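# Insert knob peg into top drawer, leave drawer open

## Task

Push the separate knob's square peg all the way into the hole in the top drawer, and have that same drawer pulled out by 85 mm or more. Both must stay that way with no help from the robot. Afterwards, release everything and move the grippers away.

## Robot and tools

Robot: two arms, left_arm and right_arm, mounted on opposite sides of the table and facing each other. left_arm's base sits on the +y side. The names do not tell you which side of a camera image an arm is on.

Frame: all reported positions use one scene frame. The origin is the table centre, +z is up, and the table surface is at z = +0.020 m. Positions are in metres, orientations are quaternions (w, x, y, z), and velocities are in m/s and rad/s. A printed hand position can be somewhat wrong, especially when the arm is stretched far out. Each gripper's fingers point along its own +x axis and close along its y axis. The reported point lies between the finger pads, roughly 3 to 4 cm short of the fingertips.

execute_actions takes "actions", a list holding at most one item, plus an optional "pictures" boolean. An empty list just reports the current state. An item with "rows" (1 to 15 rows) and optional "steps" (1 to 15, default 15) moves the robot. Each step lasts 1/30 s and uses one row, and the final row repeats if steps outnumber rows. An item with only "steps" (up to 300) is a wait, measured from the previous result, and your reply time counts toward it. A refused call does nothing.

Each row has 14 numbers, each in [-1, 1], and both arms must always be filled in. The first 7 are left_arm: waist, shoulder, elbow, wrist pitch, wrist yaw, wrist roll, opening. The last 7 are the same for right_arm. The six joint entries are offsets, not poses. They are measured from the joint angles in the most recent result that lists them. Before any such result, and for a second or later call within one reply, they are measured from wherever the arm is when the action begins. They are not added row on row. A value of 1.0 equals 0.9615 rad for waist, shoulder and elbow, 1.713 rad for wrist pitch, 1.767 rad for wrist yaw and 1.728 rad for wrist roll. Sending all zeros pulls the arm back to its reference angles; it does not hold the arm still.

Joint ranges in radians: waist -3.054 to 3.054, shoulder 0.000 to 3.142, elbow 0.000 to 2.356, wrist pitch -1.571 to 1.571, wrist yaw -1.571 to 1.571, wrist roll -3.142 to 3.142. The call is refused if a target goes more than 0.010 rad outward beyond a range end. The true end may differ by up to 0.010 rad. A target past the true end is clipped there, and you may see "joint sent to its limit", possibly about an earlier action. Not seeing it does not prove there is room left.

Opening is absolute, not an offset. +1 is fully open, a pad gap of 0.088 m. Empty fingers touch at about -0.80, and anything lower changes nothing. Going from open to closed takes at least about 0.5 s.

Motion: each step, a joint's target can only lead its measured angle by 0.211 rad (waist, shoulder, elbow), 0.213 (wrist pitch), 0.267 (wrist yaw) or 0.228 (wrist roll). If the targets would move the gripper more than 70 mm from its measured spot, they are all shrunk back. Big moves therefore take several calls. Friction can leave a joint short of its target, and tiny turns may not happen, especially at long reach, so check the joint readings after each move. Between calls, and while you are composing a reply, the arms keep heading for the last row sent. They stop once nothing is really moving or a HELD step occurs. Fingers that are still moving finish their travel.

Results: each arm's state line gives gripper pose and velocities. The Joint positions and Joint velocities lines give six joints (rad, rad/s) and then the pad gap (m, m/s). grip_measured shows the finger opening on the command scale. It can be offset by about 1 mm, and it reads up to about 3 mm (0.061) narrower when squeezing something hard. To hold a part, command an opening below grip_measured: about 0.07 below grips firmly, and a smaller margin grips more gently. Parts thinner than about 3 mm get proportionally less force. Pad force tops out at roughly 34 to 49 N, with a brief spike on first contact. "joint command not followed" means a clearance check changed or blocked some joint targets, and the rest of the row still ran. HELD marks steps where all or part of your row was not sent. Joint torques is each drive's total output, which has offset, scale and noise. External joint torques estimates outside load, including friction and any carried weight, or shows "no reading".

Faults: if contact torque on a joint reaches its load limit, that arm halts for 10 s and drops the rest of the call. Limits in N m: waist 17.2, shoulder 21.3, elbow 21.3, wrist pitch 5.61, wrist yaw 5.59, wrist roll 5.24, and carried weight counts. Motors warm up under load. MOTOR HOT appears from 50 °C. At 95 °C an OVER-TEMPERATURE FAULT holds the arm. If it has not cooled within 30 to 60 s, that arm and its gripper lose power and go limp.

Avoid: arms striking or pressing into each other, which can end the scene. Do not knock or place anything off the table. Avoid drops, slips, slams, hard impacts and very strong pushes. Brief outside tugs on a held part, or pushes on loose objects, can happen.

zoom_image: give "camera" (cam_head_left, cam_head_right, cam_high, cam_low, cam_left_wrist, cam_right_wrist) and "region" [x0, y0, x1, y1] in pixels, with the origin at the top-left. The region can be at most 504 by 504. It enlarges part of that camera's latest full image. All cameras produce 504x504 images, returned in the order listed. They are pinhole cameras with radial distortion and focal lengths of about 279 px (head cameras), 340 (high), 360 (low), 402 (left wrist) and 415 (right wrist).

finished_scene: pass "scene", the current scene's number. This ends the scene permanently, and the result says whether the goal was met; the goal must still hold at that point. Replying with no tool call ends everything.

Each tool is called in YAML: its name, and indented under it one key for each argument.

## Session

execute_actions:
  actions: []

Scene clock: 0.00 s of 4500.00 s.
left_arm: end_effector_position=(+0.1676, +0.2107, +0.4408) grip_measured=+1.000 end_effector_quat_wxyz=(+0.703, -0.016, -0.014, -0.711) end_effector_velocity=(+0.004, +0.000, +0.000) end_effector_angular_velocity=(+0.003, +0.008, +0.024) | right_arm: end_effector_position=(-0.0718, -0.1284, +0.4659) grip_measured=+1.000 end_effector_quat_wxyz=(+0.715, +0.022, -0.019, +0.698) end_effector_velocity=(+0.002, -0.002, +0.002) end_effector_angular_velocity=(+0.002, -0.007, -0.010)
Joint positions: left_arm=[-0.004  0.858  0.645  0.256 -0.006 -0.001  0.088] | right_arm=[-0.002  0.844  0.646  0.256 -0.004  0.004  0.088]
Joint velocities: left_arm=[ 0.002 -0.002  0.002 -0.007 -0.022 -0.007  0.   ] | right_arm=[-0.002 -0.007  0.002 -0.007  0.007 -0.007  0.   ]
Joint torques (N m, as the arm reports them, + toward a larger angle): no reading
External joint torques (N m, as the arm's controller estimates them; a push from outside toward a larger angle lowers the number): no reading
Heat: left arm: hottest elbow 28 °C (+0.0 °C/min); right arm: hottest shoulder 29 °C (+0.0 °C/min).

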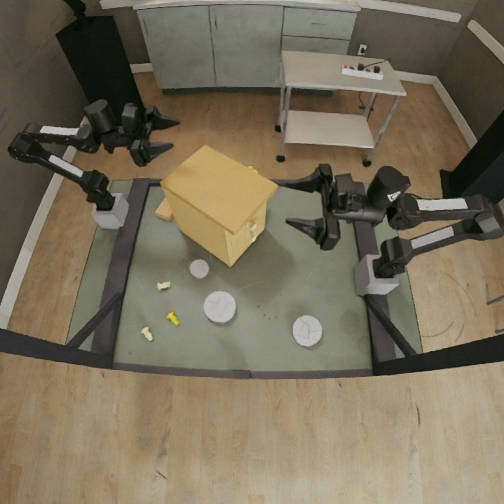

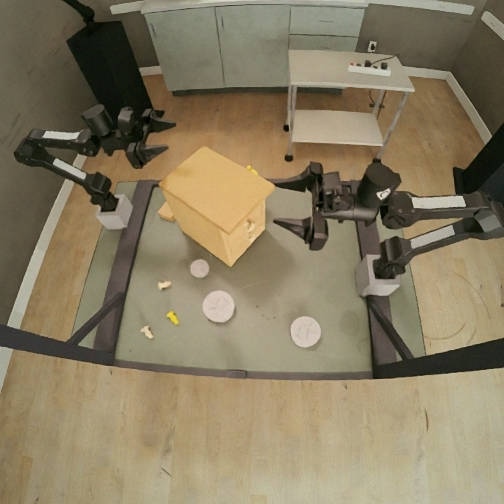

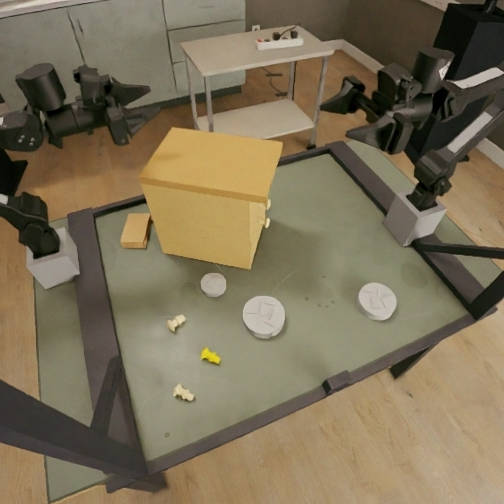

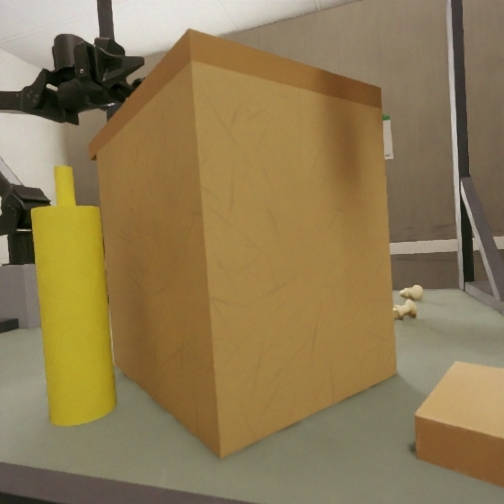

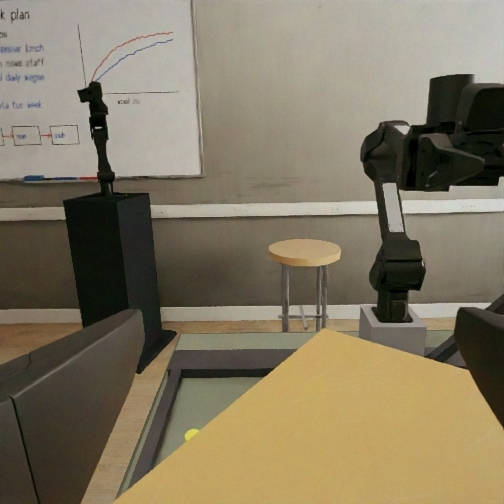

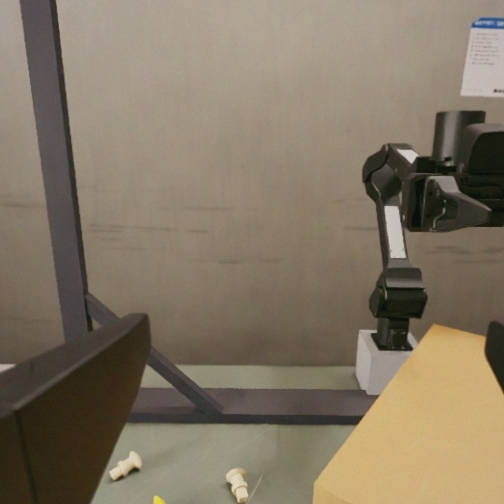

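zoom_image:
  camera: "cam_high"
  region: [140,305,240,405]

zoom_image:
  camera: "cam_head_left"
  region: [125,270,205,350]

zoom_image:
  camera: "cam_head_left"
  region: [150,140,290,280]

zoom_image:
  camera: "cam_right_wrist"
  region: [100,440,270,504]

Region (140, 305, 240, 405) of cam_high's 504x504 image, scaled by 5.040, with more detail than that image has.

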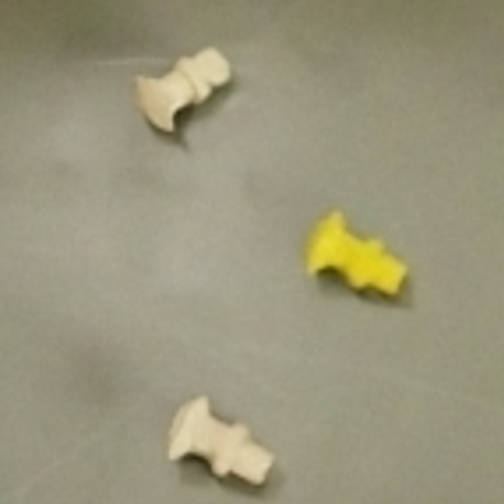

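Region (125, 270, 205, 350) of cam_head_left's 504x504 image, scaled by 6.300, with more detail than that image has.

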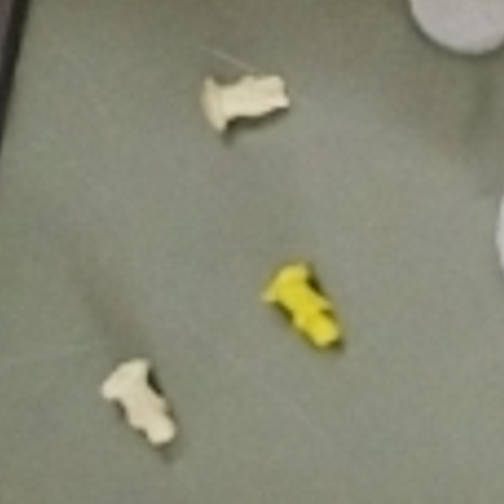

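Region (150, 140, 290, 280) of cam_head_left's 504x504 image, scaled by 3.600, with more detail than that image has.

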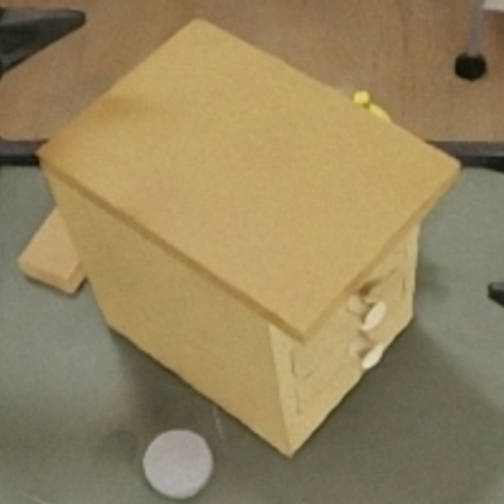

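Region (100, 440, 270, 504) of cam_right_wrist's 504x504 image, scaled by 2.965, with more detail than that image has; it fills the top 190 rows of this view, and the rest is white.

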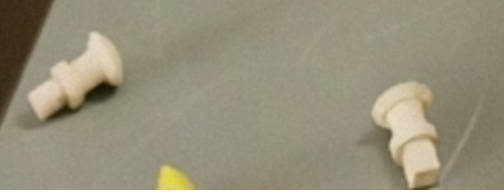

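execute_actions:
  actions:
    - {"rows":[[-1,0.3,0.55,-0.42,0,0,0.3,0.21,0.1,-0.33,0.76,0.46,0,0.3]]}
  pictures: false

execute_actions:
  actions:
    - {"steps":20}
  pictures: false

execute_actions:
  actions:
    - {"rows":[[-0.09,0.98,0.56,-0.42,0,0,0.3,0,0.96,0,0,0,0,0.3]]}
  pictures: false

execute_actions:
  actions:
    - {"steps":25}

Scene clock: 17.83 s of 4500.00 s.
left_arm: end_effector_position=(-0.0803, +0.2812, +0.4444) grip_measured=+0.306 end_effector_quat_wxyz=(+0.373, +0.187, +0.075, -0.906) end_effector_velocity=(-0.413, +0.454, -0.101) end_effector_angular_velocity=(+0.320, -0.333, -1.723) | right_arm: end_effector_position=(-0.0178, -0.1743, +0.4477) grip_measured=+0.307 end_effector_quat_wxyz=(+0.862, +0.229, -0.071, +0.446) end_effector_velocity=(+0.043, -0.152, +0.255) end_effector_angular_velocity=(+1.676, +0.381, -0.169)
Joint positions: left_arm=[-0.787  1.138  1.161 -0.428 -0.011 -0.001  0.054] | right_arm=[0.195 0.942 0.329 1.094 0.785 0.004 0.054]
Joint velocities: left_arm=[-1.746  0.056 -0.002 -0.403 -0.022 -0.007 -0.002] | right_arm=[ 0.022 -0.002 -0.002  1.722  0.212 -0.007 -0.002]
Joint torques (N m, as the arm reports them, + toward a larger angle): left_arm=[-0.38 -2.62  8.14  1.55  0.26  0.03] | right_arm=[ 0.28 -1.5   6.86  1.31 -0.12  0.01]
External joint torques (N m, as the arm's controller estimates them; a push from outside toward a larger angle lowers the number): left_arm=[-0.38  0.86  1.46 -0.08  0.27  0.02] | right_arm=[0.27 0.27 0.97 0.14 0.08 0.01]
Heat: left arm: hottest elbow 30 °C (+6.7 °C/min); right arm: hottest elbow 30 °C (+3.4 °C/min).
Steps of this call (steps 1 to 90: nothing new was sent; then 14.33 s passed at rest; steps 91 to 105: all 15 steps of this action). Readings (joint positions):
91: left_arm=[-0.021 0.880 0.669 0.217 -0.019 -0.001] | right_arm=[0.017 0.853 0.625 0.298 0.045 0.004]
92: left_arm=[-0.069 0.920 0.720 0.162 -0.019 -0.001] | right_arm=[0.061 0.863 0.589 0.367 0.114 0.004]
94: left_arm=[-0.174 1.023 0.830 0.062 -0.014 -0.001] | right_arm=[0.139 0.894 0.492 0.472 0.247 0.004]
98: left_arm=[-0.386 1.131 1.018 -0.162 -0.012 -0.001] | right_arm=[0.188 0.948 0.338 0.675 0.543 0.004]
105: the state above

Scene clock: 18.50 s of 4500.00 s.
left_arm: end_effector_position=(-0.1186, +0.3306, +0.4377) grip_measured=+0.303 end_effector_quat_wxyz=(+0.288, +0.208, +0.064, -0.933) end_effector_velocity=(-0.000, +0.002, -0.002) end_effector_angular_velocity=(+0.012, -0.001, -0.006) | right_arm: end_effector_position=(-0.0069, -0.2271, +0.5066) grip_measured=+0.303 end_effector_quat_wxyz=(+0.794, +0.436, -0.132, +0.402) end_effector_velocity=(-0.002, +0.000, +0.002) end_effector_angular_velocity=(-0.004, -0.022, +0.006)
Joint positions: left_arm=[-0.962  1.144  1.165 -0.461 -0.004 -0.001  0.054] | right_arm=[0.196 0.939 0.329 1.553 0.807 0.004 0.054]
Joint velocities: left_arm=[-0.002 -0.002 -0.002 -0.007  0.007 -0.007 -0.   ] | right_arm=[-0.002 -0.007 -0.002 -0.007 -0.022 -0.007 -0.   ]
Joint torques (N m, as the arm reports them, + toward a larger angle): left_arm=[-0.34 -2.91  8.24  1.55 -0.08 -0.02] | right_arm=[ 0.33 -0.67  6.15  0.7  -0.34 -0.01]
External joint torques (N m, as the arm's controller estimates them; a push from outside toward a larger angle lowers the number): left_arm=[-0.33  0.89  1.35 -0.17 -0.08 -0.03] | right_arm=[0.32 0.48 0.74 0.09 0.05 0.02]
Heat: left arm: hottest elbow 31 °C (+9.7 °C/min); right arm: hottest elbow 30 °C (+3.2 °C/min).
Steps of this call (steps 1 to 20: the robot went on to your last target). Readings (joint positions):
1: left_arm=[-0.843 1.140 1.161 -0.441 -0.009 -0.001] | right_arm=[0.195 0.942 0.329 1.154 0.792 0.004]
2: left_arm=[-0.888 1.142 1.161 -0.448 -0.005 -0.001] | right_arm=[0.196 0.942 0.329 1.213 0.796 0.004]
4: left_arm=[-0.939 1.144 1.161 -0.454 -0.004 -0.001] | right_arm=[0.196 0.942 0.329 1.329 0.801 0.004]
8: left_arm=[-0.957 1.144 1.165 -0.458 -0.004 -0.001] | right_arm=[0.196 0.939 0.329 1.502 0.806 0.004]
20: the state above

Scene clock: 19.00 s of 4500.00 s.
left_arm: end_effector_position=(-0.1796, +0.3294, +0.2709) grip_measured=+0.303 end_effector_quat_wxyz=(+0.201, +0.605, +0.157, -0.754) end_effector_velocity=(-0.017, -0.012, -0.587) end_effector_angular_velocity=(+0.842, -1.541, +0.010) | right_arm: end_effector_position=(-0.0296, -0.0940, +0.2923) grip_measured=+0.303 end_effector_quat_wxyz=(+0.891, +0.061, -0.017, +0.449) end_effector_velocity=(-0.013, +0.066, -0.470) end_effector_angular_velocity=(-1.561, -0.276, +0.019)
Joint positions: left_arm=[-1.045  1.896  1.69  -1.144 -0.007 -0.001  0.054] | right_arm=[0.196 1.761 0.335 1.55  0.807 0.005 0.054]
Joint velocities: left_arm=[-0.002  1.526  0.042 -0.271 -0.022 -0.007  0.   ] | right_arm=[-0.002  1.38  -0.017 -0.183 -0.022 -0.007 -0.   ]
Joint torques (N m, as the arm reports them, + toward a larger angle): left_arm=[-0.48 -6.22  7.02  0.49  0.14 -0.01] | right_arm=[ 0.06 -5.26  3.27  1.57 -0.08  0.01]
External joint torques (N m, as the arm's controller estimates them; a push from outside toward a larger angle lowers the number): left_arm=[-0.44  2.18  1.25 -0.08  0.15 -0.01] | right_arm=[ 0.12  1.32 -0.32 -0.33 -0.06  0.  ]
Heat: left arm: hottest elbow 31 °C (+9.5 °C/min); right arm: hottest elbow 30 °C (+3.2 °C/min).
Steps of this call (steps 1 to 15: all 15 steps of this action). Readings (joint positions):
1: left_arm=[-0.968 1.170 1.196 -0.513 -0.008 -0.001] | right_arm=[0.196 0.965 0.329 1.567 0.808 0.004]
2: left_arm=[-0.988 1.214 1.257 -0.578 -0.009 -0.001] | right_arm=[0.196 1.006 0.334 1.576 0.808 0.005]
4: left_arm=[-1.024 1.326 1.384 -0.678 -0.007 -0.001] | right_arm=[0.196 1.124 0.337 1.554 0.807 0.005]
8: left_arm=[-1.044 1.551 1.604 -0.910 -0.007 -0.001] | right_arm=[0.196 1.363 0.336 1.551 0.807 0.005]
15: the state above

Scene clock: 19.83 s of 4500.00 s.
left_arm: end_effector_position=(-0.1769, +0.3309, +0.2000) grip_measured=+0.303 end_effector_quat_wxyz=(+0.182, +0.682, +0.176, -0.686) end_effector_velocity=(+0.001, +0.000, +0.002) end_effector_angular_velocity=(-0.005, -0.006, +0.020) | right_arm: end_effector_position=(-0.0299, -0.0926, +0.2604) grip_measured=+0.303 end_effector_quat_wxyz=(+0.893, +0.013, -0.002, +0.450) end_effector_velocity=(+0.000, -0.000, -0.001) end_effector_angular_velocity=(-0.020, -0.019, +0.005)
Joint positions: left_arm=[-1.045  2.086  1.7   -1.177 -0.007 -0.001  0.054] | right_arm=[0.196 1.856 0.329 1.549 0.807 0.005 0.054]
Joint velocities: left_arm=[-0.002 -0.002  0.002 -0.007 -0.007 -0.022 -0.   ] | right_arm=[-0.002 -0.002 -0.002 -0.007 -0.007 -0.022 -0.   ]
Joint torques (N m, as the arm reports them, + toward a larger angle): left_arm=[-0.29 -8.05  6.04  0.26  0.14 -0.01] | right_arm=[ 0.06 -3.69  3.41  1.53 -0.03  0.02]
External joint torques (N m, as the arm's controller estimates them; a push from outside toward a larger angle lowers the number): left_arm=[-0.28  1.33  0.35 -0.1   0.15  0.  ] | right_arm=[ 0.05  1.32  0.44  0.06 -0.01  0.01]
Heat: left arm: hottest elbow 31 °C (+9.1 °C/min); right arm: hottest elbow 30 °C (+3.0 °C/min).
Steps of this call (steps 1 to 25: the robot went on to your last target). Readings (joint positions):
1: left_arm=[-1.045 1.947 1.692 -1.153 -0.007 -0.001] | right_arm=[0.196 1.799 0.333 1.545 0.807 0.005]
2: left_arm=[-1.045 1.991 1.693 -1.159 -0.007 -0.001] | right_arm=[0.196 1.824 0.331 1.545 0.807 0.005]
4: left_arm=[-1.045 2.057 1.692 -1.171 -0.007 -0.001] | right_arm=[0.196 1.845 0.329 1.546 0.807 0.005]
8: left_arm=[-1.045 2.088 1.692 -1.176 -0.007 -0.001] | right_arm=[0.196 1.852 0.329 1.549 0.807 0.005]
25: the state above

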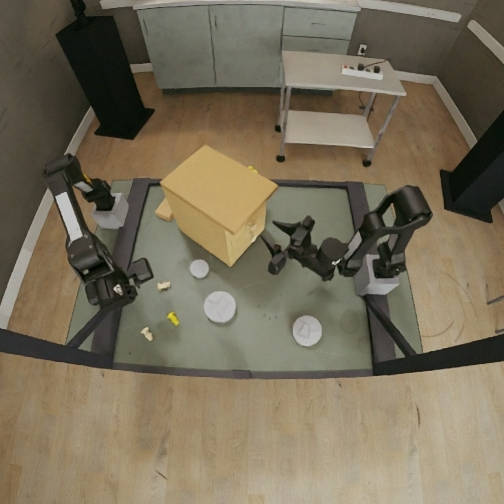

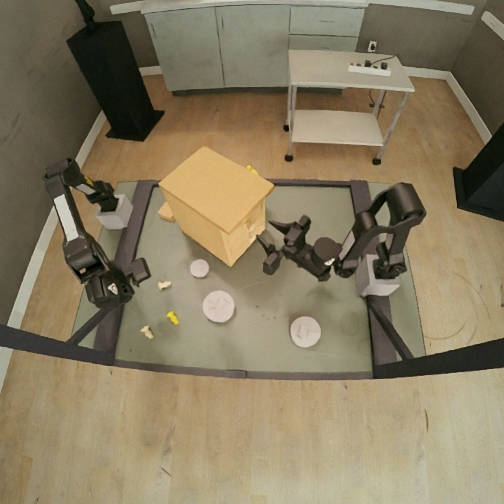

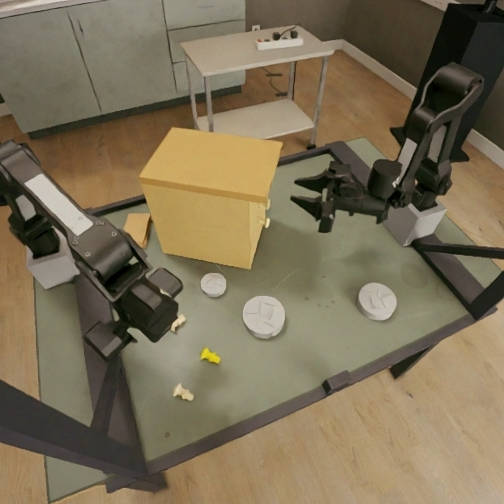

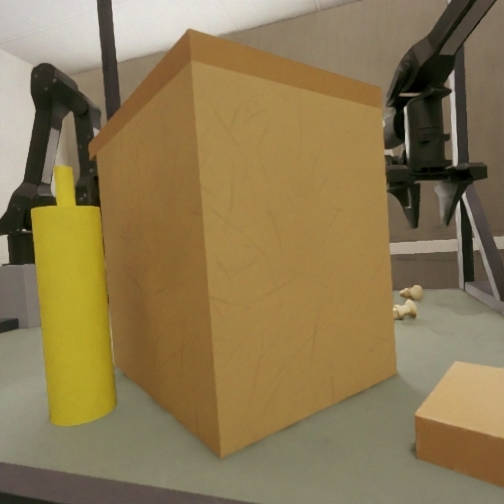

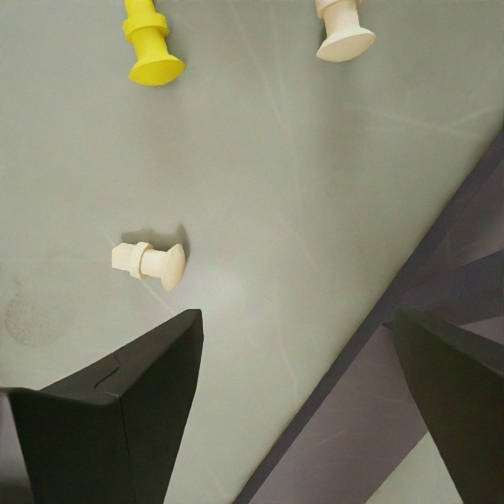

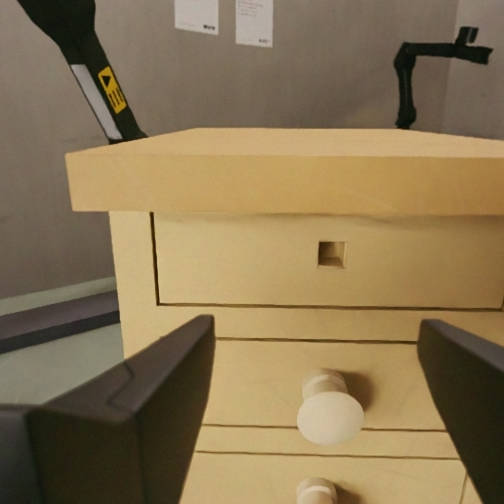

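execute_actions:
  actions:
    - {"rows":[[0,0,0,0.15,0,0,0.3,0,0,0,0,0,0,0.3]]}

zoom_image:
  camera: "cam_left_wrist"
  region: [80,60,420,400]

zoom_image:
  camera: "cam_right_wrist"
  region: [230,220,430,450]

Scene clock: 28.80 s of 4500.00 s.
left_arm: end_effector_position=(-0.2240, +0.3045, +0.2067) grip_measured=+0.303 end_effector_quat_wxyz=(+0.203, +0.591, +0.153, -0.766) end_effector_velocity=(+0.001, +0.003, -0.002) end_effector_angular_velocity=(+0.011, -0.008, -0.011) | right_arm: end_effector_position=(-0.0299, -0.0926, +0.2604) grip_measured=+0.303 end_effector_quat_wxyz=(+0.893, +0.013, -0.002, +0.450) end_effector_velocity=(+0.000, -0.000, -0.001) end_effector_angular_velocity=(-0.012, -0.007, +0.005)
Joint positions: left_arm=[-1.045  2.086  1.698 -0.925 -0.007 -0.001  0.054] | right_arm=[0.196 1.856 0.329 1.549 0.807 0.005 0.054]
Joint velocities: left_arm=[-0.002  0.002 -0.002 -0.007  0.007  0.007 -0.   ] | right_arm=[-0.002 -0.002 -0.002 -0.007 -0.007 -0.007  0.   ]
Joint torques (N m, as the arm reports them, + toward a larger angle): left_arm=[ 0.05 -8.29  6.27  1.05 -0.01 -0.01] | right_arm=[-0.01 -4.29  3.31  1.25  0.    0.02]
External joint torques (N m, as the arm's controller estimates them; a push from outside toward a larger angle lowers the number): left_arm=[ 0.07  1.46  0.24  0.29  0.   -0.01] | right_arm=[ 0.    0.66  0.38 -0.19  0.01  0.01]
Heat: left arm: hottest elbow 31 °C (+6.2 °C/min); right arm: hottest shoulder 29 °C (+0.0 °C/min).
Steps of this call (steps 1 to 15: the robot went on to your last target; steps 16 to 90: nothing new was sent; then 5.47 s passed at rest; steps 91 to 105: all 15 steps of this action). Readings (joint positions):
91: left_arm=[-1.045 2.086 1.699 -1.156 -0.007 -0.001] | right_arm=[0.196 1.856 0.329 1.549 0.807 0.005]
92: left_arm=[-1.045 2.086 1.697 -1.091 -0.007 -0.001] | right_arm=[0.196 1.856 0.329 1.549 0.807 0.005]
94: left_arm=[-1.045 2.086 1.698 -0.990 -0.007 -0.001] | right_arm=[0.196 1.856 0.329 1.549 0.807 0.005]
98: left_arm=[-1.045 2.086 1.698 -0.939 -0.007 -0.001] | right_arm=[0.196 1.856 0.329 1.549 0.807 0.005]
105: the state above

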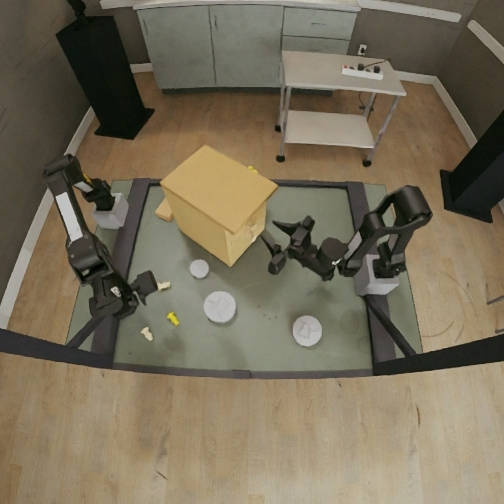

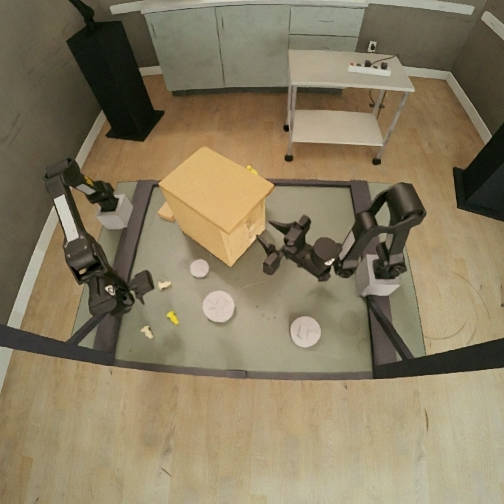

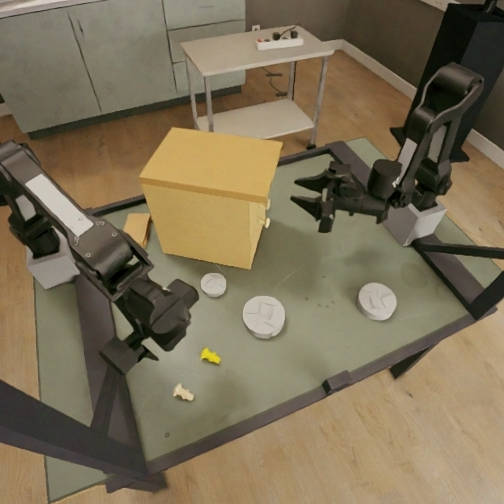

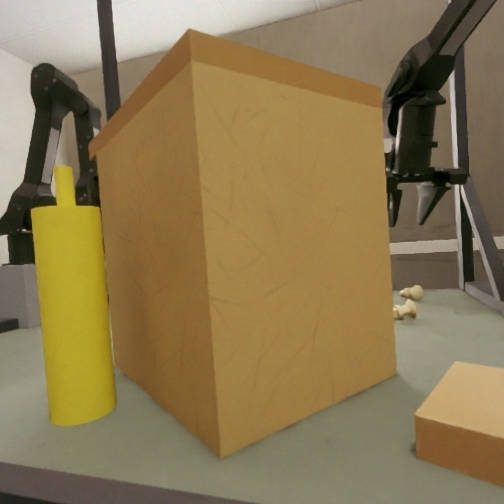

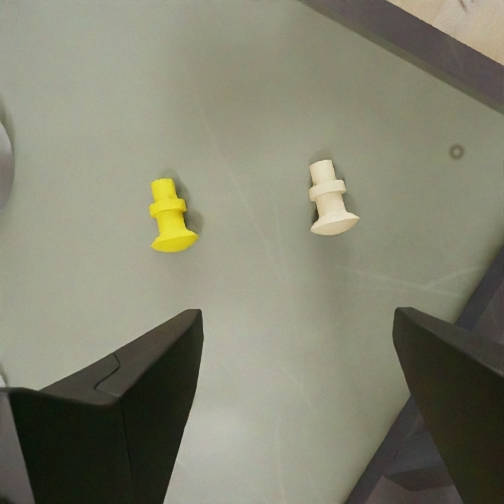

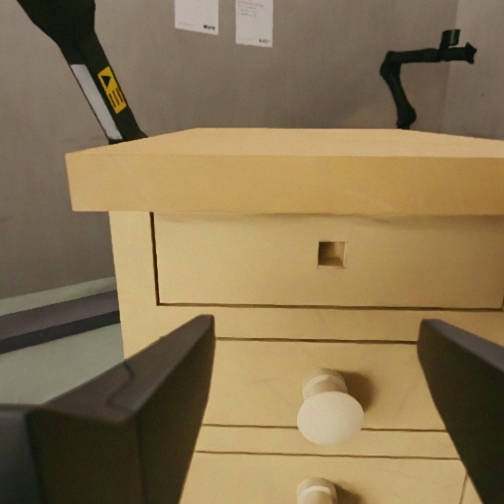

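Region (80, 60, 420, 400) of cam_left_wrist's 504x504 image, scaled by 1.482, with more detail than that image has.

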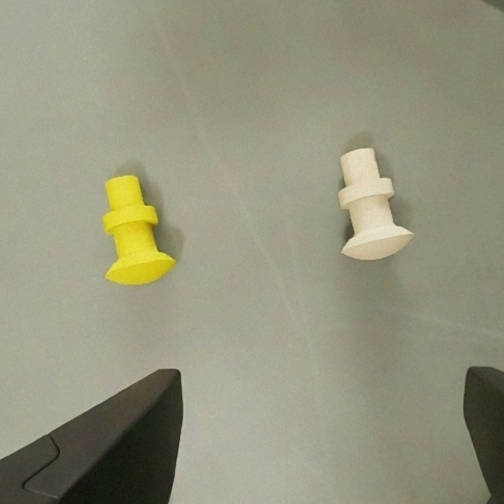

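Region (230, 220, 430, 450) of cam_right_wrist's 504x504 image, scaled by 2.191, with more detail than that image has; it fills the left 438 columns of this view, and the rest is white.

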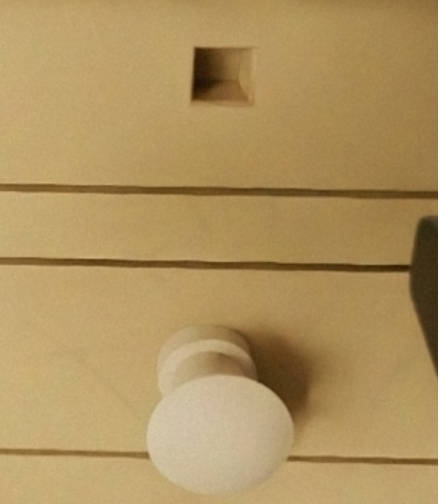

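execute_actions:
  actions:
    - {"rows":[[0.241,0.055,-0.305,0.053,0,-0.68,0.1,0,0,0,0,0,0,0.3]]}
  pictures: false

execute_actions:
  actions:
    - {"steps":15}

Scene clock: 39.30 s of 4500.00 s.
left_arm: end_effector_position=(-0.1100, +0.2649, +0.1114) grip_measured=+0.104 end_effector_quat_wxyz=(+0.492, +0.508, +0.487, -0.512) end_effector_velocity=(-0.033, +0.008, +0.002) end_effector_angular_velocity=(-0.052, +0.084, +1.797) | right_arm: end_effector_position=(-0.0299, -0.0926, +0.2604) grip_measured=+0.303 end_effector_quat_wxyz=(+0.893, +0.013, -0.002, +0.450) end_effector_velocity=(+0.000, +0.000, -0.005) end_effector_angular_velocity=(-0.031, -0.011, +0.005)
Joint positions: left_arm=[-0.808  2.138  1.411 -0.837 -0.006 -0.781  0.044] | right_arm=[0.196 1.856 0.329 1.549 0.807 0.005 0.054]
Joint velocities: left_arm=[-0.071 -0.002  0.002  0.081  0.007 -1.868 -0.   ] | right_arm=[-0.002  0.002 -0.002 -0.022 -0.007 -0.007 -0.   ]
Joint torques (N m, as the arm reports them, + toward a larger angle): left_arm=[-0.21 -7.65  4.49  0.46 -0.05 -0.12] | right_arm=[ 0.   -4.29  3.31  1.25  0.    0.02]
External joint torques (N m, as the arm's controller estimates them; a push from outside toward a larger angle lowers the number): left_arm=[-0.38  1.49 -0.56  0.22  0.   -0.11] | right_arm=[-0.01  0.65  0.39 -0.18  0.01  0.01]
Heat: left arm: hottest shoulder 33 °C (+7.6 °C/min); right arm: hottest shoulder 30 °C (+1.5 °C/min).
Steps of this call (steps 1 to 15: the robot went on to your last target; steps 16 to 90: nothing new was sent; then 7.00 s passed at rest; steps 91 to 105: all 15 steps of this action). Readings (joint positions):
91: left_arm=[-1.041 2.086 1.683 -0.908 -0.004 -0.024] | right_arm=[0.196 1.856 0.329 1.549 0.807 0.005]
92: left_arm=[-1.026 2.085 1.658 -0.892 -0.003 -0.059] | right_arm=[0.196 1.856 0.329 1.549 0.807 0.005]
94: left_arm=[-0.974 2.087 1.604 -0.876 -0.003 -0.129] | right_arm=[0.196 1.856 0.329 1.549 0.807 0.005]
98: left_arm=[-0.855 2.114 1.472 -0.852 -0.004 -0.338] | right_arm=[0.196 1.856 0.329 1.549 0.807 0.005]
105: the state above

Scene clock: 39.80 s of 4500.00 s.
left_arm: end_effector_position=(-0.1109, +0.2660, +0.1112) grip_measured=+0.103 end_effector_quat_wxyz=(+0.580, +0.404, +0.577, -0.410) end_effector_velocity=(+0.001, +0.001, +0.002) end_effector_angular_velocity=(+0.007, +0.003, +0.039) | right_arm: end_effector_position=(-0.0299, -0.0926, +0.2604) grip_measured=+0.303 end_effector_quat_wxyz=(+0.893, +0.013, -0.002, +0.450) end_effector_velocity=(-0.002, +0.001, -0.001) end_effector_angular_velocity=(-0.011, -0.008, +0.019)
Joint positions: left_arm=[-0.812  2.138  1.41  -0.836 -0.006 -1.171  0.044] | right_arm=[0.196 1.856 0.329 1.549 0.807 0.005 0.054]
Joint velocities: left_arm=[ 0.002 -0.007 -0.002 -0.007  0.007 -0.037 -0.   ] | right_arm=[-0.002 -0.002 -0.002 -0.007 -0.022 -0.007 -0.   ]
Joint torques (N m, as the arm reports them, + toward a larger angle): left_arm=[-0.21 -7.56  4.4   0.5  -0.05 -0.1 ] | right_arm=[ 0.01 -4.3   3.31  1.25  0.    0.02]
External joint torques (N m, as the arm's controller estimates them; a push from outside toward a larger angle lowers the number): left_arm=[-0.27  1.64 -0.71  0.2   0.02 -0.1 ] | right_arm=[ 0.02  0.69  0.35 -0.21  0.01  0.01]
Heat: left arm: hottest shoulder 33 °C (+7.5 °C/min); right arm: hottest shoulder 30 °C (+1.5 °C/min).
Steps of this call (steps 1 to 15: the robot went on to your last target). Readings (joint positions):
1: left_arm=[-0.810 2.138 1.411 -0.836 -0.006 -0.844] | right_arm=[0.196 1.856 0.329 1.549 0.807 0.005]
2: left_arm=[-0.812 2.138 1.411 -0.836 -0.006 -0.907] | right_arm=[0.196 1.856 0.329 1.549 0.807 0.005]
4: left_arm=[-0.812 2.138 1.410 -0.836 -0.006 -1.029] | right_arm=[0.196 1.856 0.329 1.549 0.807 0.005]
8: left_arm=[-0.812 2.138 1.410 -0.836 -0.006 -1.140] | right_arm=[0.196 1.856 0.329 1.549 0.807 0.005]
15: the state above

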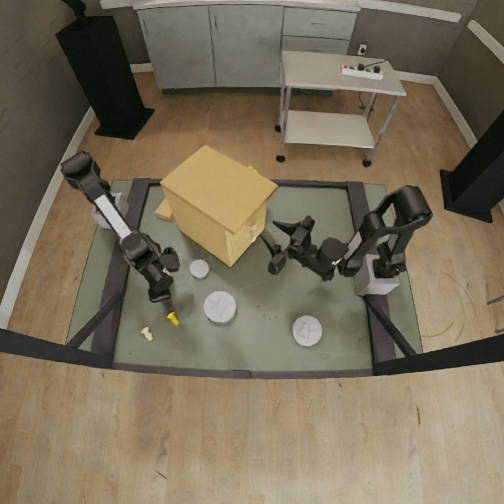

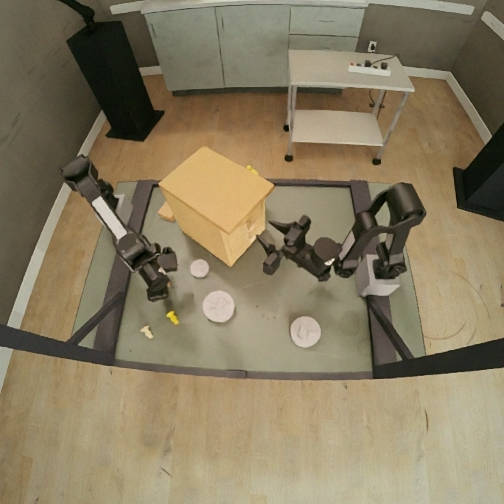

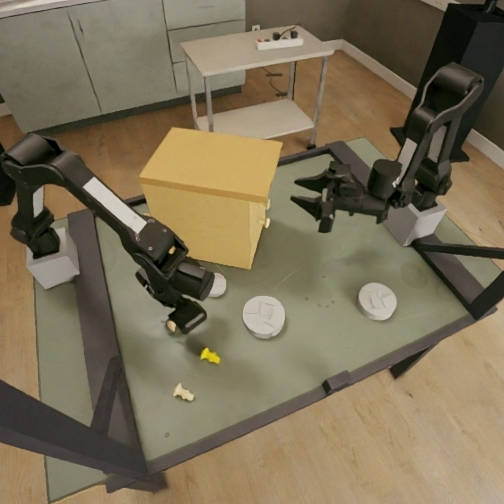

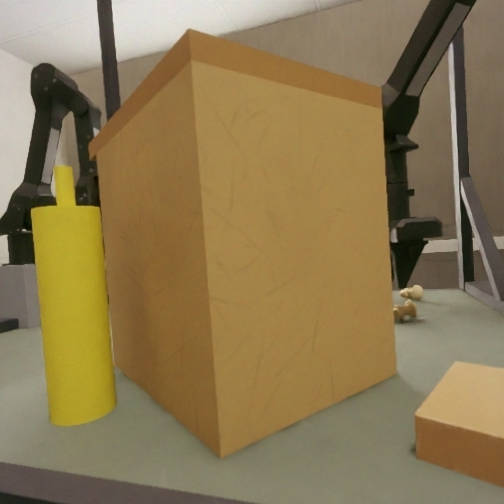

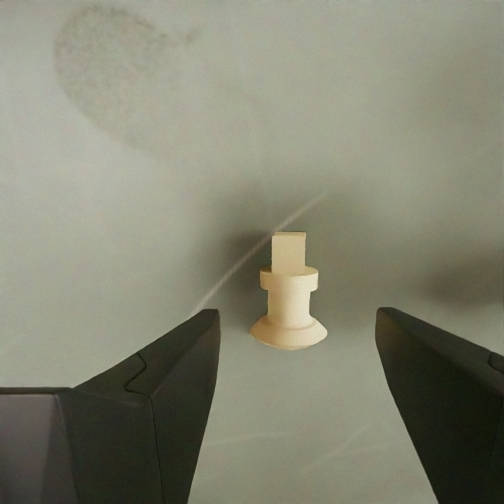

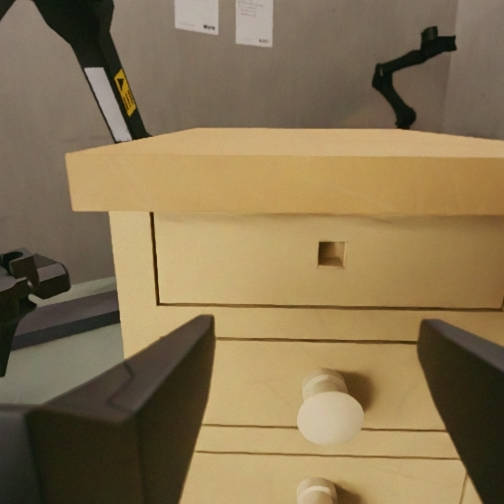

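execute_actions:
  actions:
    - {"rows":[[0.027,0.03,-0.01,0.02,0,0.012,-0.1,0,0,0,0,0,0,0.3],[0.027,0.06,-0.02,0.04,0,0.012,-0.1,0,0,0,0,0,0,0.3],[0.027,0.09,-0.035,0.065,0,0.012,-0.1,0,0,0,0,0,0,0.3]]}

Scene clock: 45.97 s of 4500.00 s.
left_arm: end_effector_position=(-0.1058, +0.2577, +0.0751) grip_measured=-0.096 end_effector_quat_wxyz=(+0.582, +0.403, +0.578, -0.407) end_effector_velocity=(+0.000, -0.003, +0.002) end_effector_angular_velocity=(-0.024, -0.006, +0.005) | right_arm: end_effector_position=(-0.0299, -0.0926, +0.2604) grip_measured=+0.303 end_effector_quat_wxyz=(+0.893, +0.013, -0.002, +0.450) end_effector_velocity=(-0.002, +0.001, +0.003) end_effector_angular_velocity=(+0.008, -0.004, +0.019)
Joint positions: left_arm=[-0.787  2.218  1.378 -0.727 -0.006 -1.153  0.034] | right_arm=[0.196 1.856 0.329 1.549 0.807 0.005 0.054]
Joint velocities: left_arm=[-0.002 -0.007 -0.002  0.007 -0.022 -0.007 -0.001] | right_arm=[-0.002 -0.007 -0.002  0.007 -0.022 -0.007 -0.   ]
Joint torques (N m, as the arm reports them, + toward a larger angle): left_arm=[ 0.11 -7.19  4.33  0.49 -0.02  0.11] | right_arm=[ 0.   -4.29  3.32  1.25  0.    0.02]
External joint torques (N m, as the arm's controller estimates them; a push from outside toward a larger angle lowers the number): left_arm=[ 0.1   2.13 -0.43  0.19  0.04  0.1 ] | right_arm=[ 0.    0.77  0.33 -0.23  0.01  0.01]
Heat: left arm: hottest shoulder 34 °C (+7.8 °C/min); right arm: hottest shoulder 30 °C (+1.3 °C/min).
Steps of this call (steps 1 to 15: the robot went on to your last target; steps 16 to 90: nothing new was sent; then 2.67 s passed at rest; steps 91 to 105: all 15 steps of this action). Readings (joint positions):
91: left_arm=[-0.811 2.139 1.409 -0.832 -0.006 -1.172] | right_arm=[0.196 1.856 0.329 1.549 0.807 0.005]
92: left_arm=[-0.808 2.144 1.407 -0.819 -0.006 -1.167] | right_arm=[0.196 1.856 0.329 1.549 0.807 0.005]
94: left_arm=[-0.799 2.165 1.401 -0.766 -0.006 -1.160] | right_arm=[0.196 1.856 0.329 1.549 0.807 0.005]
98: left_arm=[-0.788 2.210 1.382 -0.741 -0.006 -1.155] | right_arm=[0.196 1.856 0.329 1.549 0.807 0.005]
105: the state above

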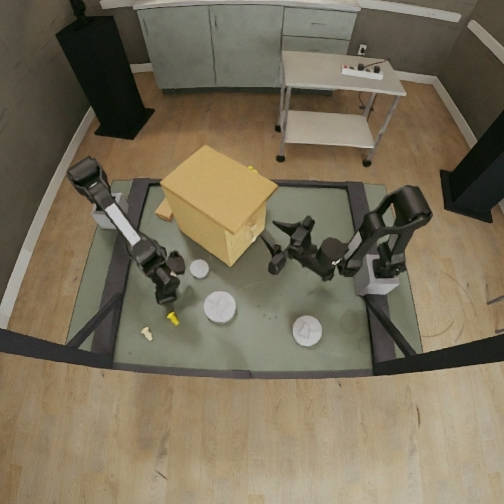

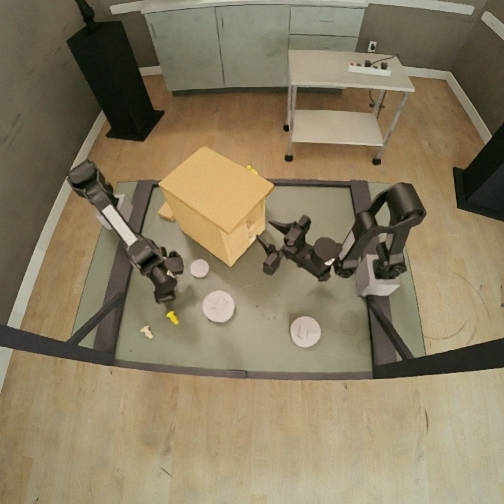

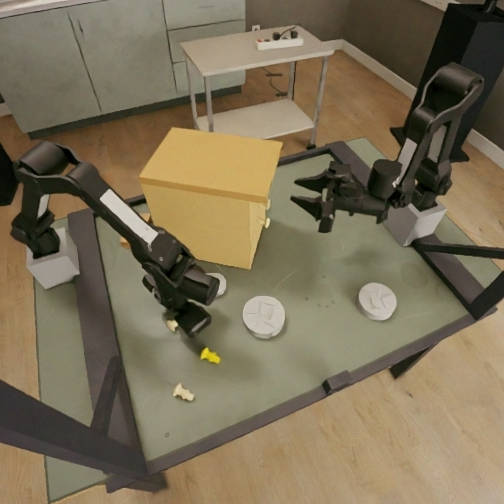

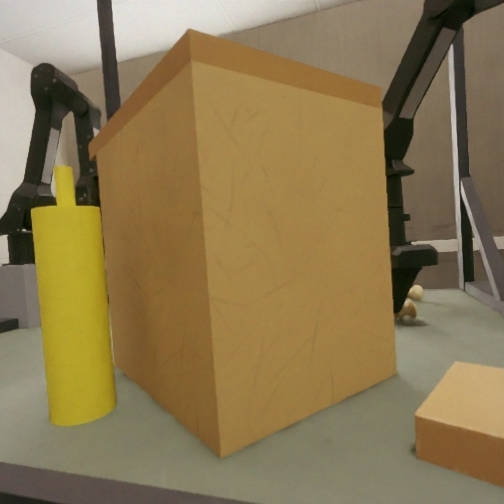

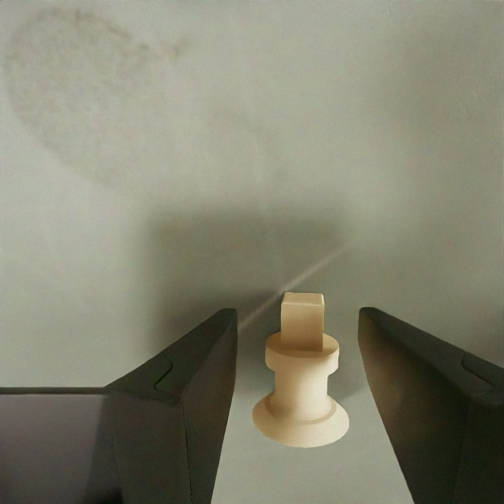

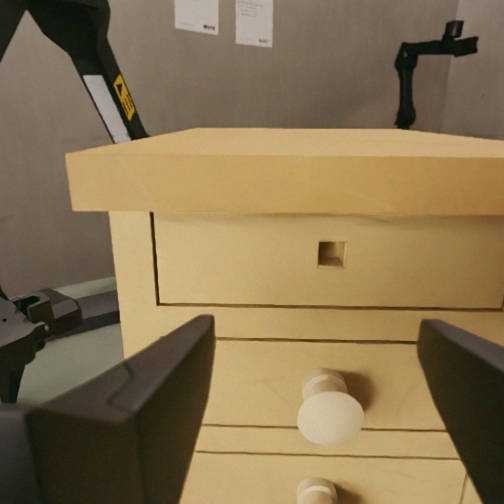

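execute_actions:
  actions:
    - {"rows":[[0.011,0.028,0,0.018,0,0,-0.2,0,0,0,0,0,0,0.3]],"steps":10}
  pictures: false

execute_actions:
  actions:
    - {"rows":[[0,0,0,0,0,0,-0.74,0,0,0,0,0,0,0.3]]}

Scene clock: 56.37 s of 4500.00 s.
left_arm: end_effector_position=(-0.1062, +0.2529, +0.0699) grip_measured=-0.194 end_effector_quat_wxyz=(+0.582, +0.397, +0.580, -0.408) end_effector_velocity=(-0.002, -0.002, +0.001) end_effector_angular_velocity=(-0.014, +0.003, -0.010) | right_arm: end_effector_position=(-0.0299, -0.0926, +0.2604) grip_measured=+0.303 end_effector_quat_wxyz=(+0.893, +0.013, -0.002, +0.450) end_effector_velocity=(-0.002, +0.000, -0.002) end_effector_angular_velocity=(-0.008, +0.003, +0.020)
Joint positions: left_arm=[-0.779  2.232  1.378 -0.7   -0.006 -1.153  0.029] | right_arm=[0.196 1.856 0.329 1.549 0.807 0.005 0.054]
Joint velocities: left_arm=[-0.002 -0.002  0.002  0.007 -0.007  0.007 -0.002] | right_arm=[-0.002 -0.002 -0.007 -0.007 -0.022  0.007  0.   ]
Joint torques (N m, as the arm reports them, + toward a larger angle): left_arm=[ 0.31 -6.69  4.65  0.64 -0.01 -0.01] | right_arm=[ 0.   -4.29  3.32  1.25  0.    0.02]
External joint torques (N m, as the arm's controller estimates them; a push from outside toward a larger angle lowers the number): left_arm=[ 0.34  2.72 -0.17  0.3   0.04 -0.01] | right_arm=[-0.01  0.72  0.38 -0.21  0.01  0.01]
Heat: left arm: hottest shoulder 34 °C (+6.4 °C/min); right arm: hottest shoulder 30 °C (+1.1 °C/min).
Steps of this call (steps 1 to 15: the robot went on to your last target; steps 16 to 90: nothing new was sent; then 7.07 s passed at rest; steps 91 to 100: all 10 steps of this action). Readings (joint positions):
91: left_arm=[-0.787 2.219 1.378 -0.724 -0.006 -1.153] | right_arm=[0.196 1.856 0.329 1.549 0.807 0.005]
92: left_arm=[-0.786 2.221 1.378 -0.715 -0.006 -1.153] | right_arm=[0.196 1.856 0.329 1.549 0.807 0.005]
94: left_arm=[-0.783 2.226 1.378 -0.705 -0.006 -1.153] | right_arm=[0.196 1.856 0.329 1.549 0.807 0.005]
98: left_arm=[-0.780 2.232 1.378 -0.701 -0.006 -1.153] | right_arm=[0.196 1.856 0.329 1.549 0.807 0.005]
100: the state above

Scene clock: 56.87 s of 4500.00 s.
left_arm: end_effector_position=(-0.1062, +0.2529, +0.0699) grip_measured=-0.671 end_effector_quat_wxyz=(+0.582, +0.397, +0.580, -0.409) end_effector_velocity=(+0.002, +0.001, +0.000) end_effector_angular_velocity=(-0.000, -0.010, -0.010) | right_arm: end_effector_position=(-0.0299, -0.0926, +0.2604) grip_measured=+0.303 end_effector_quat_wxyz=(+0.893, +0.013, -0.002, +0.450) end_effector_velocity=(-0.002, +0.001, -0.003) end_effector_angular_velocity=(-0.016, -0.008, +0.019)
Joint positions: left_arm=[-0.779  2.232  1.378 -0.7   -0.006 -1.153  0.006] | right_arm=[0.196 1.856 0.329 1.549 0.807 0.005 0.054]
Joint velocities: left_arm=[-0.002 -0.002 -0.002 -0.007 -0.007  0.007 -0.   ] | right_arm=[-0.002  0.002 -0.002 -0.007 -0.022 -0.007 -0.   ]
Joint torques (N m, as the arm reports them, + toward a larger angle): left_arm=[ 0.08 -7.73  4.63  0.42 -0.04  0.01] | right_arm=[ 0.   -4.29  3.32  1.25  0.    0.02]
External joint torques (N m, as the arm's controller estimates them; a push from outside toward a larger angle lowers the number): left_arm=[ 0.03  1.58 -0.07  0.12  0.03  0.01] | right_arm=[ 0.    0.7   0.36 -0.21  0.01  0.01]
Heat: left arm: hottest shoulder 35 °C (+7.4 °C/min); right arm: hottest shoulder 30 °C (+1.1 °C/min).
Steps of this call (steps 1 to 15: all 15 steps of this action). Readings (joint positions):
1: left_arm=[-0.779 2.232 1.378 -0.700 -0.006 -1.153] | right_arm=[0.196 1.856 0.329 1.549 0.807 0.005]
2: left_arm=[-0.779 2.232 1.378 -0.700 -0.006 -1.153] | right_arm=[0.196 1.856 0.329 1.549 0.807 0.005]
4: left_arm=[-0.779 2.232 1.378 -0.700 -0.006 -1.153] | right_arm=[0.196 1.856 0.329 1.549 0.807 0.005]
8: left_arm=[-0.779 2.232 1.378 -0.700 -0.006 -1.153] | right_arm=[0.196 1.856 0.329 1.549 0.807 0.005]
15: the state above

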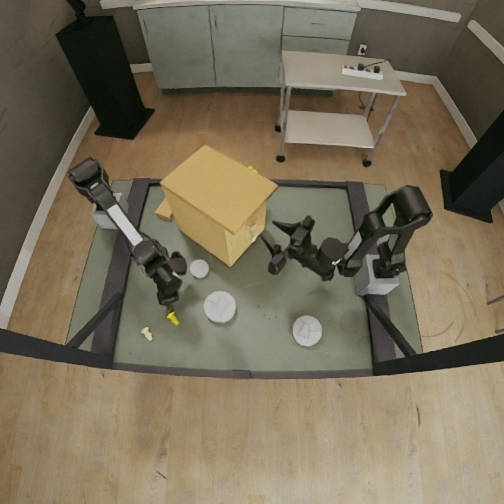

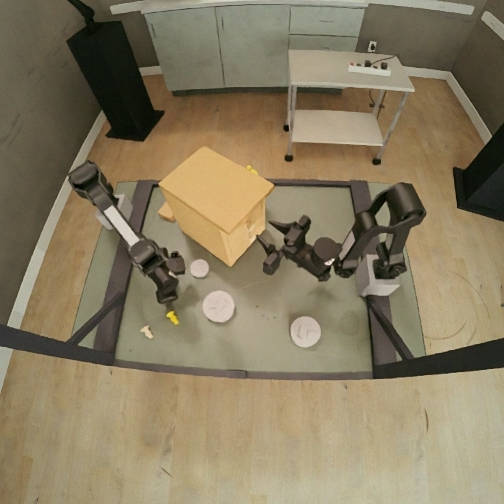

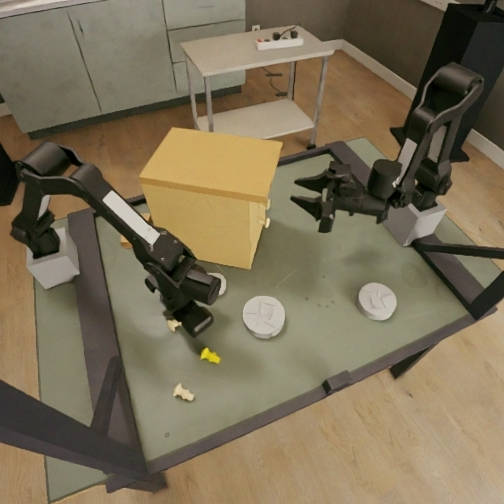

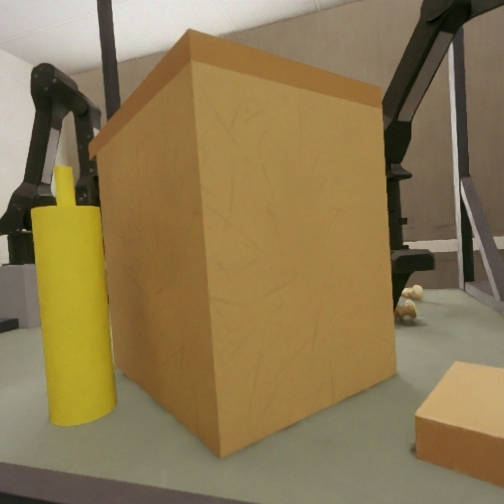

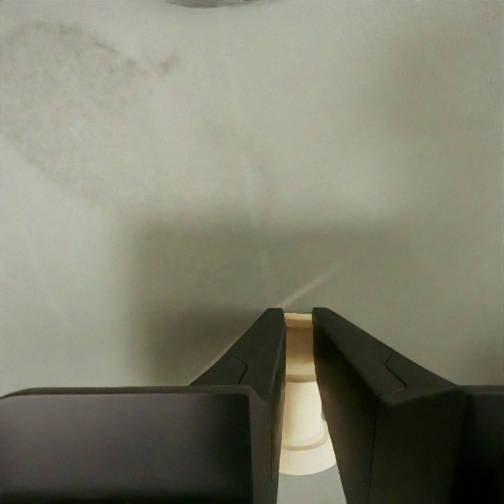

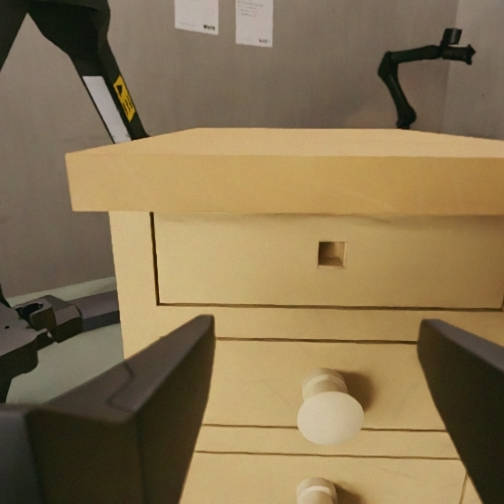

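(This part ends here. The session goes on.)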